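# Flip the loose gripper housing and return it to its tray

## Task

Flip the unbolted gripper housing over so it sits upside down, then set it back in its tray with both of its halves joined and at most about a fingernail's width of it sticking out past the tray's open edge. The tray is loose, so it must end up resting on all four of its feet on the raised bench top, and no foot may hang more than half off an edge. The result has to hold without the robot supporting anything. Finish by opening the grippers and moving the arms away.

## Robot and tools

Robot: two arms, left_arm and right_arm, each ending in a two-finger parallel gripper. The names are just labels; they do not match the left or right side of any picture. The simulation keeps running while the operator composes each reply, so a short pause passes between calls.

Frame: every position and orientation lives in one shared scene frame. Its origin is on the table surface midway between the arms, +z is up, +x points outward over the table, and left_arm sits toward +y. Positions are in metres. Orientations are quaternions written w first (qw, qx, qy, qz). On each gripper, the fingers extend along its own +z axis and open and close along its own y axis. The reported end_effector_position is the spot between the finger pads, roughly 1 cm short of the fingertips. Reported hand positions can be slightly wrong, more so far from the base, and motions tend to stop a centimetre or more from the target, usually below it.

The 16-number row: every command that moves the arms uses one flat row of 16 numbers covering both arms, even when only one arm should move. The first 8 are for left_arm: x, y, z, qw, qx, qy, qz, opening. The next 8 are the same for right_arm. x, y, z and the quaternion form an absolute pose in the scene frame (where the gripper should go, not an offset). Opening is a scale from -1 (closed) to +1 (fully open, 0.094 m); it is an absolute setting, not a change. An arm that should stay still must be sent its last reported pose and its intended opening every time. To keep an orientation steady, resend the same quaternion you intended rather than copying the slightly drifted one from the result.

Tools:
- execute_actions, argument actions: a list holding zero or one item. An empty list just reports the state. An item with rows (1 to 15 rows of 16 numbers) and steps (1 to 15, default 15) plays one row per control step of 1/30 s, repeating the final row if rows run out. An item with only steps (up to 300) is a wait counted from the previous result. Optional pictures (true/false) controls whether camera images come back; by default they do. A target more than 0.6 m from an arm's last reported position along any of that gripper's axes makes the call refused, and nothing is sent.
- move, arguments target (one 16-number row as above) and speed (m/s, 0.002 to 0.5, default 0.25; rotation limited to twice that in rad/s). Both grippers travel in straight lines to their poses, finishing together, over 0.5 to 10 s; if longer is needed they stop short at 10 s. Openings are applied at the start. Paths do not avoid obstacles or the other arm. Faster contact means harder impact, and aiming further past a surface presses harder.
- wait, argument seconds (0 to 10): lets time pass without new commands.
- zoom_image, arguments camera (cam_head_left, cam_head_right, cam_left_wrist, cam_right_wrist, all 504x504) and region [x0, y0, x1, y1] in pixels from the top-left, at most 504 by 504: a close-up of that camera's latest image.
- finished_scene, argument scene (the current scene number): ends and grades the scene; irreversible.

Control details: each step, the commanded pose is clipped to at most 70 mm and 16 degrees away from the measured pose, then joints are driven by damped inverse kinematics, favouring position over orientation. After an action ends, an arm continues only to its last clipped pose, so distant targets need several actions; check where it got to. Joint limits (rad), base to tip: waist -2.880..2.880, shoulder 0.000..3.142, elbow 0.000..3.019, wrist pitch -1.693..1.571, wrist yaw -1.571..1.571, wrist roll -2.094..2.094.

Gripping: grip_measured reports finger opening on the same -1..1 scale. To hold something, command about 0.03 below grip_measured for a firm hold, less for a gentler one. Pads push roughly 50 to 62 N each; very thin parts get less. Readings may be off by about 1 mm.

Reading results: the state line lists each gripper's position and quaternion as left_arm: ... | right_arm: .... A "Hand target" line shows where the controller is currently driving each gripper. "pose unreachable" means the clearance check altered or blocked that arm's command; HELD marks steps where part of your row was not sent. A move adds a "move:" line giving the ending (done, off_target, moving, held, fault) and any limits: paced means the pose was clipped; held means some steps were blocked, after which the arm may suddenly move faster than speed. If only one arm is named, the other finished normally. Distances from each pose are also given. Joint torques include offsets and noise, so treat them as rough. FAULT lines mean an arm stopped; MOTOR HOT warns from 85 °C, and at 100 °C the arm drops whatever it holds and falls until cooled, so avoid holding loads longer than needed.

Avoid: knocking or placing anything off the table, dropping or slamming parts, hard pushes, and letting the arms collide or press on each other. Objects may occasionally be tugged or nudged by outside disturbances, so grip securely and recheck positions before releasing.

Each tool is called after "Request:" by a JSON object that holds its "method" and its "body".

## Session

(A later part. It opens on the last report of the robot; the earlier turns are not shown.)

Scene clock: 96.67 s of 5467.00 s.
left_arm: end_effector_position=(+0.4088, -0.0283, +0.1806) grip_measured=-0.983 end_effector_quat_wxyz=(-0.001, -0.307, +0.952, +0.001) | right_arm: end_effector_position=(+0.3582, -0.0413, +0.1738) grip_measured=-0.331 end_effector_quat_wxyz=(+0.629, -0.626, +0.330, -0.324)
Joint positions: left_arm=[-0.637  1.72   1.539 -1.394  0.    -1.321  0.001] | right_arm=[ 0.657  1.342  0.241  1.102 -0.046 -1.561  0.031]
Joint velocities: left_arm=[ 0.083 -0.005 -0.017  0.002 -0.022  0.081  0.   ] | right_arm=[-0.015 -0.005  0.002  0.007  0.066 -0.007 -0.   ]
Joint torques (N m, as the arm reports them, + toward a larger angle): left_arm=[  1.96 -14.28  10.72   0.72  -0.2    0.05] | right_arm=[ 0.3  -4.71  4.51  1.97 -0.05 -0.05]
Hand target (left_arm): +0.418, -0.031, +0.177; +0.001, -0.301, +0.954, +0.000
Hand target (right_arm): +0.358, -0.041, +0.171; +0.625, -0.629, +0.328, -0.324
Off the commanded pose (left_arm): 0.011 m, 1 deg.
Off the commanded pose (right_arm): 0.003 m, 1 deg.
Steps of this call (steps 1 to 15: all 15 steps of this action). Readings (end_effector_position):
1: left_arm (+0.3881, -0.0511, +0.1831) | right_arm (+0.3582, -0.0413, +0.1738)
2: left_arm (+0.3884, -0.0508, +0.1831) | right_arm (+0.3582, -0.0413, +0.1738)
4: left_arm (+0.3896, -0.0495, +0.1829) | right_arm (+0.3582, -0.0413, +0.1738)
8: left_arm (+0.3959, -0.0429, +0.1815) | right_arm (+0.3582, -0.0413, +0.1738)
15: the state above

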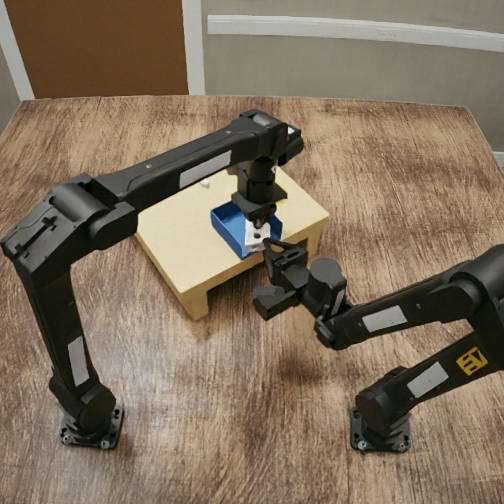

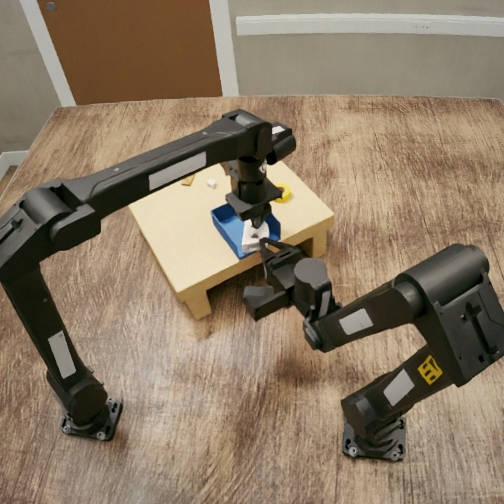

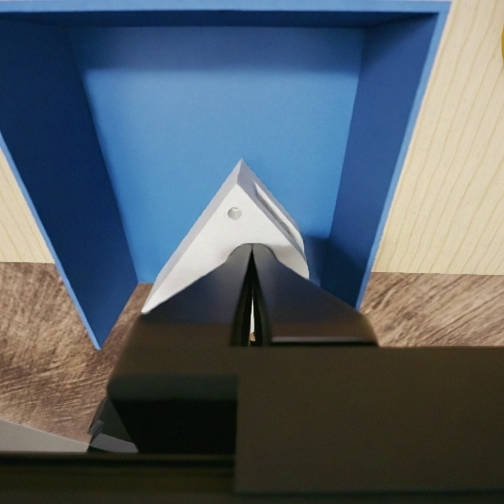

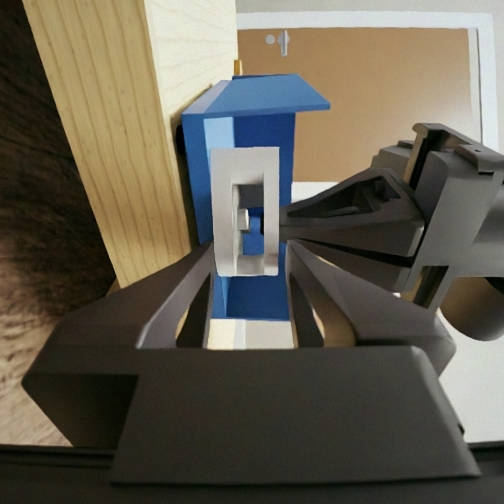

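Another ~20 mm, right retreats.

Request:
{"method": "move", "body": {"target": [0.437,-0.021,0.184,0,-0.301,0.954,0,-1,0.31,-0.08,0.19,0.625,-0.629,0.328,-0.324,-0.33], "speed": 0.08}}

Request:
{"method": "move", "body": {"target": [0.432,-0.018,0.29,0,-0.301,0.954,0,-1,0.305,-0.085,0.2,0.674,-0.213,0.674,0.213,-0.33], "speed": 0.4}}

Scene clock: 100.83 s of 5467.00 s.
left_arm: end_effector_position=(+0.4251, -0.0176, +0.1806) grip_measured=-0.983 end_effector_quat_wxyz=(-0.002, -0.302, +0.953, +0.003) | right_arm: end_effector_position=(+0.3091, -0.0779, +0.1964) grip_measured=-0.331 end_effector_quat_wxyz=(+0.632, -0.624, +0.327, -0.323)
Joint positions: left_arm=[-0.601  1.738  1.563 -1.404  0.    -1.275  0.001] | right_arm=[ 0.628  0.958  0.116  0.85  -0.081 -1.561  0.031]
Joint velocities: left_arm=[-0.005  0.005 -0.027 -0.007 -0.022 -0.022  0.   ] | right_arm=[-0.005 -0.015  0.007 -0.027  0.051 -0.081  0.001]
Joint torques (N m, as the arm reports them, + toward a larger angle): left_arm=[  2.16 -14.99  12.19   0.13  -0.18   0.06] | right_arm=[-0.45 -1.33  5.95  1.54 -0.16 -0.06]
Hand target (left_arm): +0.437, -0.020, +0.184; +0.001, -0.301, +0.954, +0.000
Hand target (right_arm): +0.309, -0.080, +0.191; +0.625, -0.630, +0.328, -0.324
Off the commanded pose (left_arm): 0.013 m, 0 deg.
Off the commanded pose (right_arm): 0.007 m, 1 deg.
After step 90, 0.07 s passed at rest.
move: off_target (left_arm)

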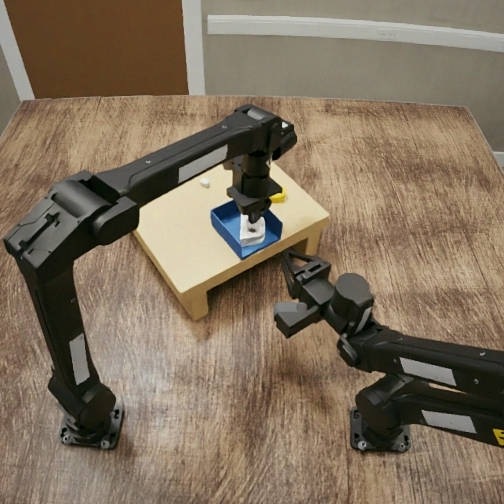

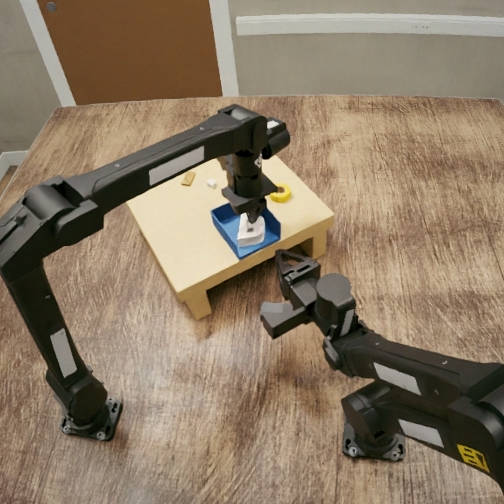

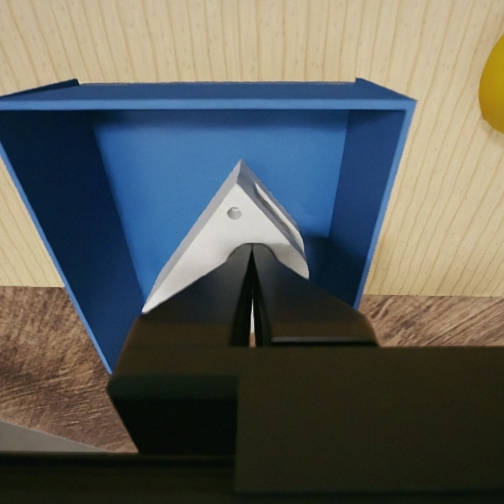

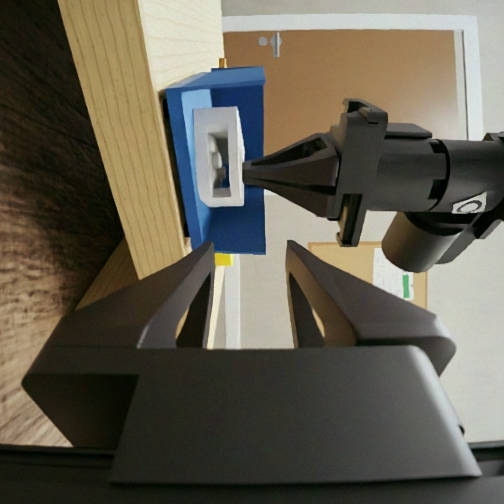

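Scene clock: 103.47 s of 5467.00 s.
left_arm: end_effector_position=(+0.4231, -0.0161, +0.2720) grip_measured=-0.983 end_effector_quat_wxyz=(-0.011, -0.302, +0.953, +0.015) | right_arm: end_effector_position=(+0.3054, -0.0821, +0.2035) grip_measured=-0.331 end_effector_quat_wxyz=(+0.678, -0.218, +0.669, +0.211)
Joint positions: left_arm=[-0.601  1.737  1.803 -1.673  0.    -1.275  0.001] | right_arm=[ 0.618  0.88   0.116  0.772 -0.091 -0.013  0.031]
Joint velocities: left_arm=[-0.005 -0.015  0.002  0.007  0.11   0.037 -0.002] | right_arm=[-0.005 -0.005 -0.002 -0.017  0.051 -0.007  0.   ]
Joint torques (N m, as the arm reports them, + toward a larger angle): left_arm=[  1.87 -17.52  12.68   0.06  -0.16   0.05] | right_arm=[-0.47 -1.57  6.32  1.65 -0.16  0.03]
Hand target (left_arm): +0.431, -0.017, +0.290; +0.000, -0.301, +0.954, -0.000
Hand target (right_arm): +0.305, -0.085, +0.200; +0.674, -0.213, +0.674, +0.213
Off the commanded pose (left_arm): 0.020 m, 2 deg.
Off the commanded pose (right_arm): 0.005 m, 1 deg.
move: off_target (left_arm)

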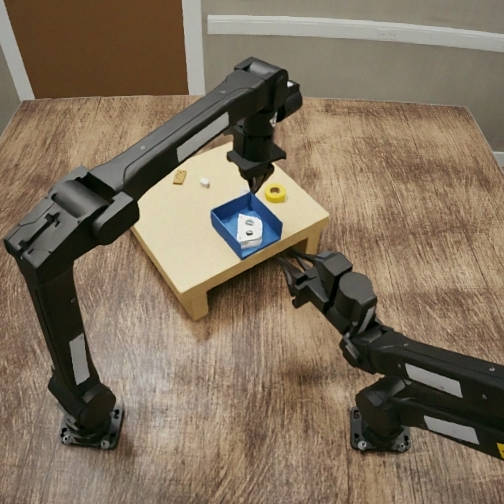

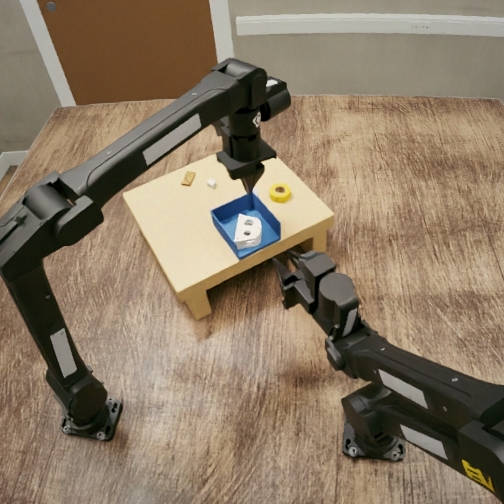

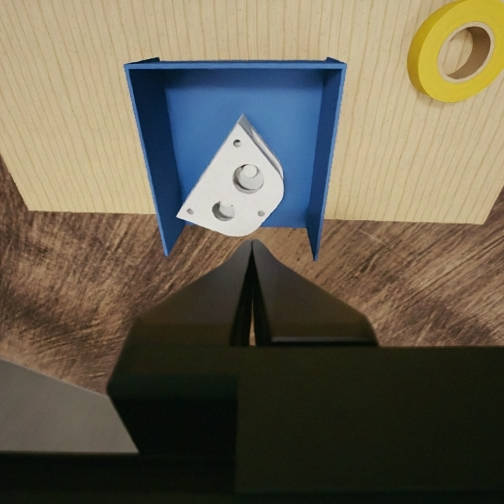

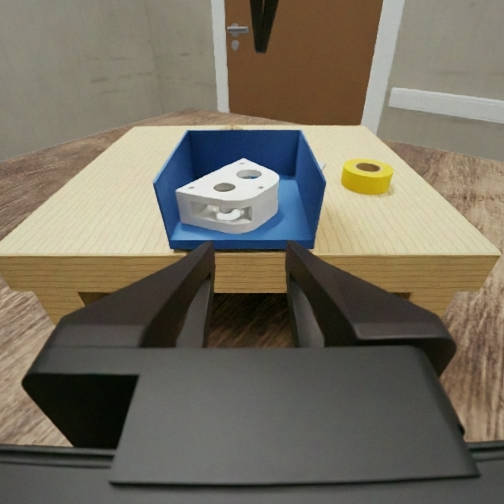

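Request:
{"method": "move", "body": {"target": [0.36,0.15,0.29,0,-0.301,0.954,0,-1,0.32,-0.16,0.2,0.69,-0.15,0.69,0.15,-0.33], "speed": 0.3}}

Request:
{"method": "finished_scene", "body": {"scene": 2}}

Scene clock: 111.53 s of 5467.00 s.
left_arm: end_effector_position=(+0.3576, +0.1540, +0.2936) grip_measured=-0.983 end_effector_quat_wxyz=(+0.003, -0.308, +0.951, +0.002) | right_arm: end_effector_position=(+0.3220, -0.1600, +0.2048) grip_measured=-0.331 end_effector_quat_wxyz=(+0.695, -0.153, +0.687, +0.147)
Joint positions: left_arm=[-0.354  1.33   1.395 -1.634 -0.006 -1.042  0.001] | right_arm=[ 0.351  0.736  0.083  0.661 -0.17  -0.01   0.031]
Joint velocities: left_arm=[-0.015 -0.005 -0.017  0.007 -0.095  0.007 -0.001] | right_arm=[-0.005 -0.005 -0.002  0.007 -0.11  -0.022  0.   ]
Joint torques (N m, as the arm reports them, + toward a larger angle): left_arm=[ 0.61 -9.33  9.35  0.74 -0.07  0.09] | right_arm=[-0.11 -0.16  6.82  1.67 -0.16 -0.05]
Hand target (left_arm): +0.360, +0.151, +0.291; +0.002, -0.301, +0.954, +0.001
Hand target (right_arm): +0.320, -0.161, +0.200; +0.691, -0.153, +0.691, +0.147
Off the commanded pose (left_arm): 0.006 m, 1 deg.
Off the commanded pose (right_arm): 0.005 m, 1 deg.
After step 90, 3.87 s passed at rest.
move: done

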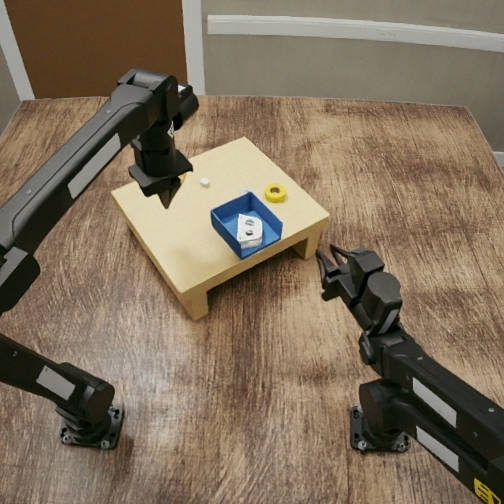

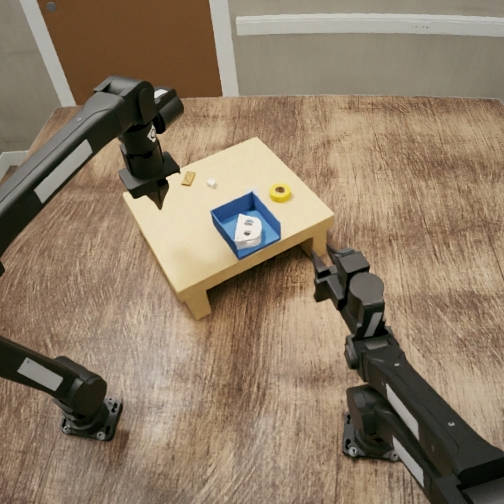

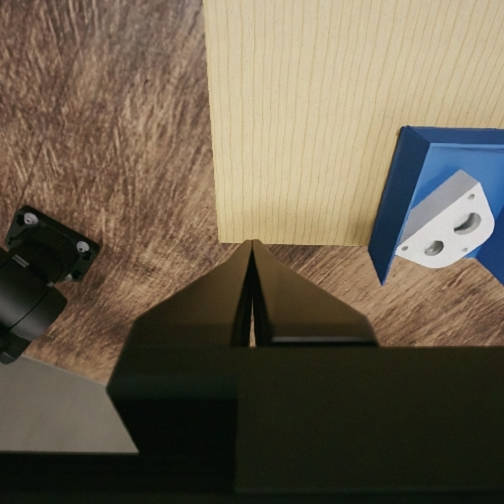

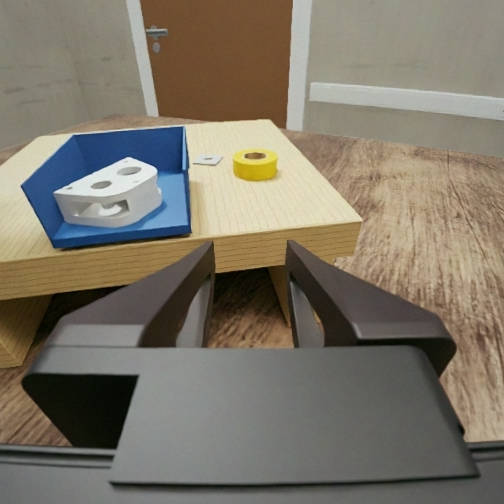

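The scene is finished: the task was done.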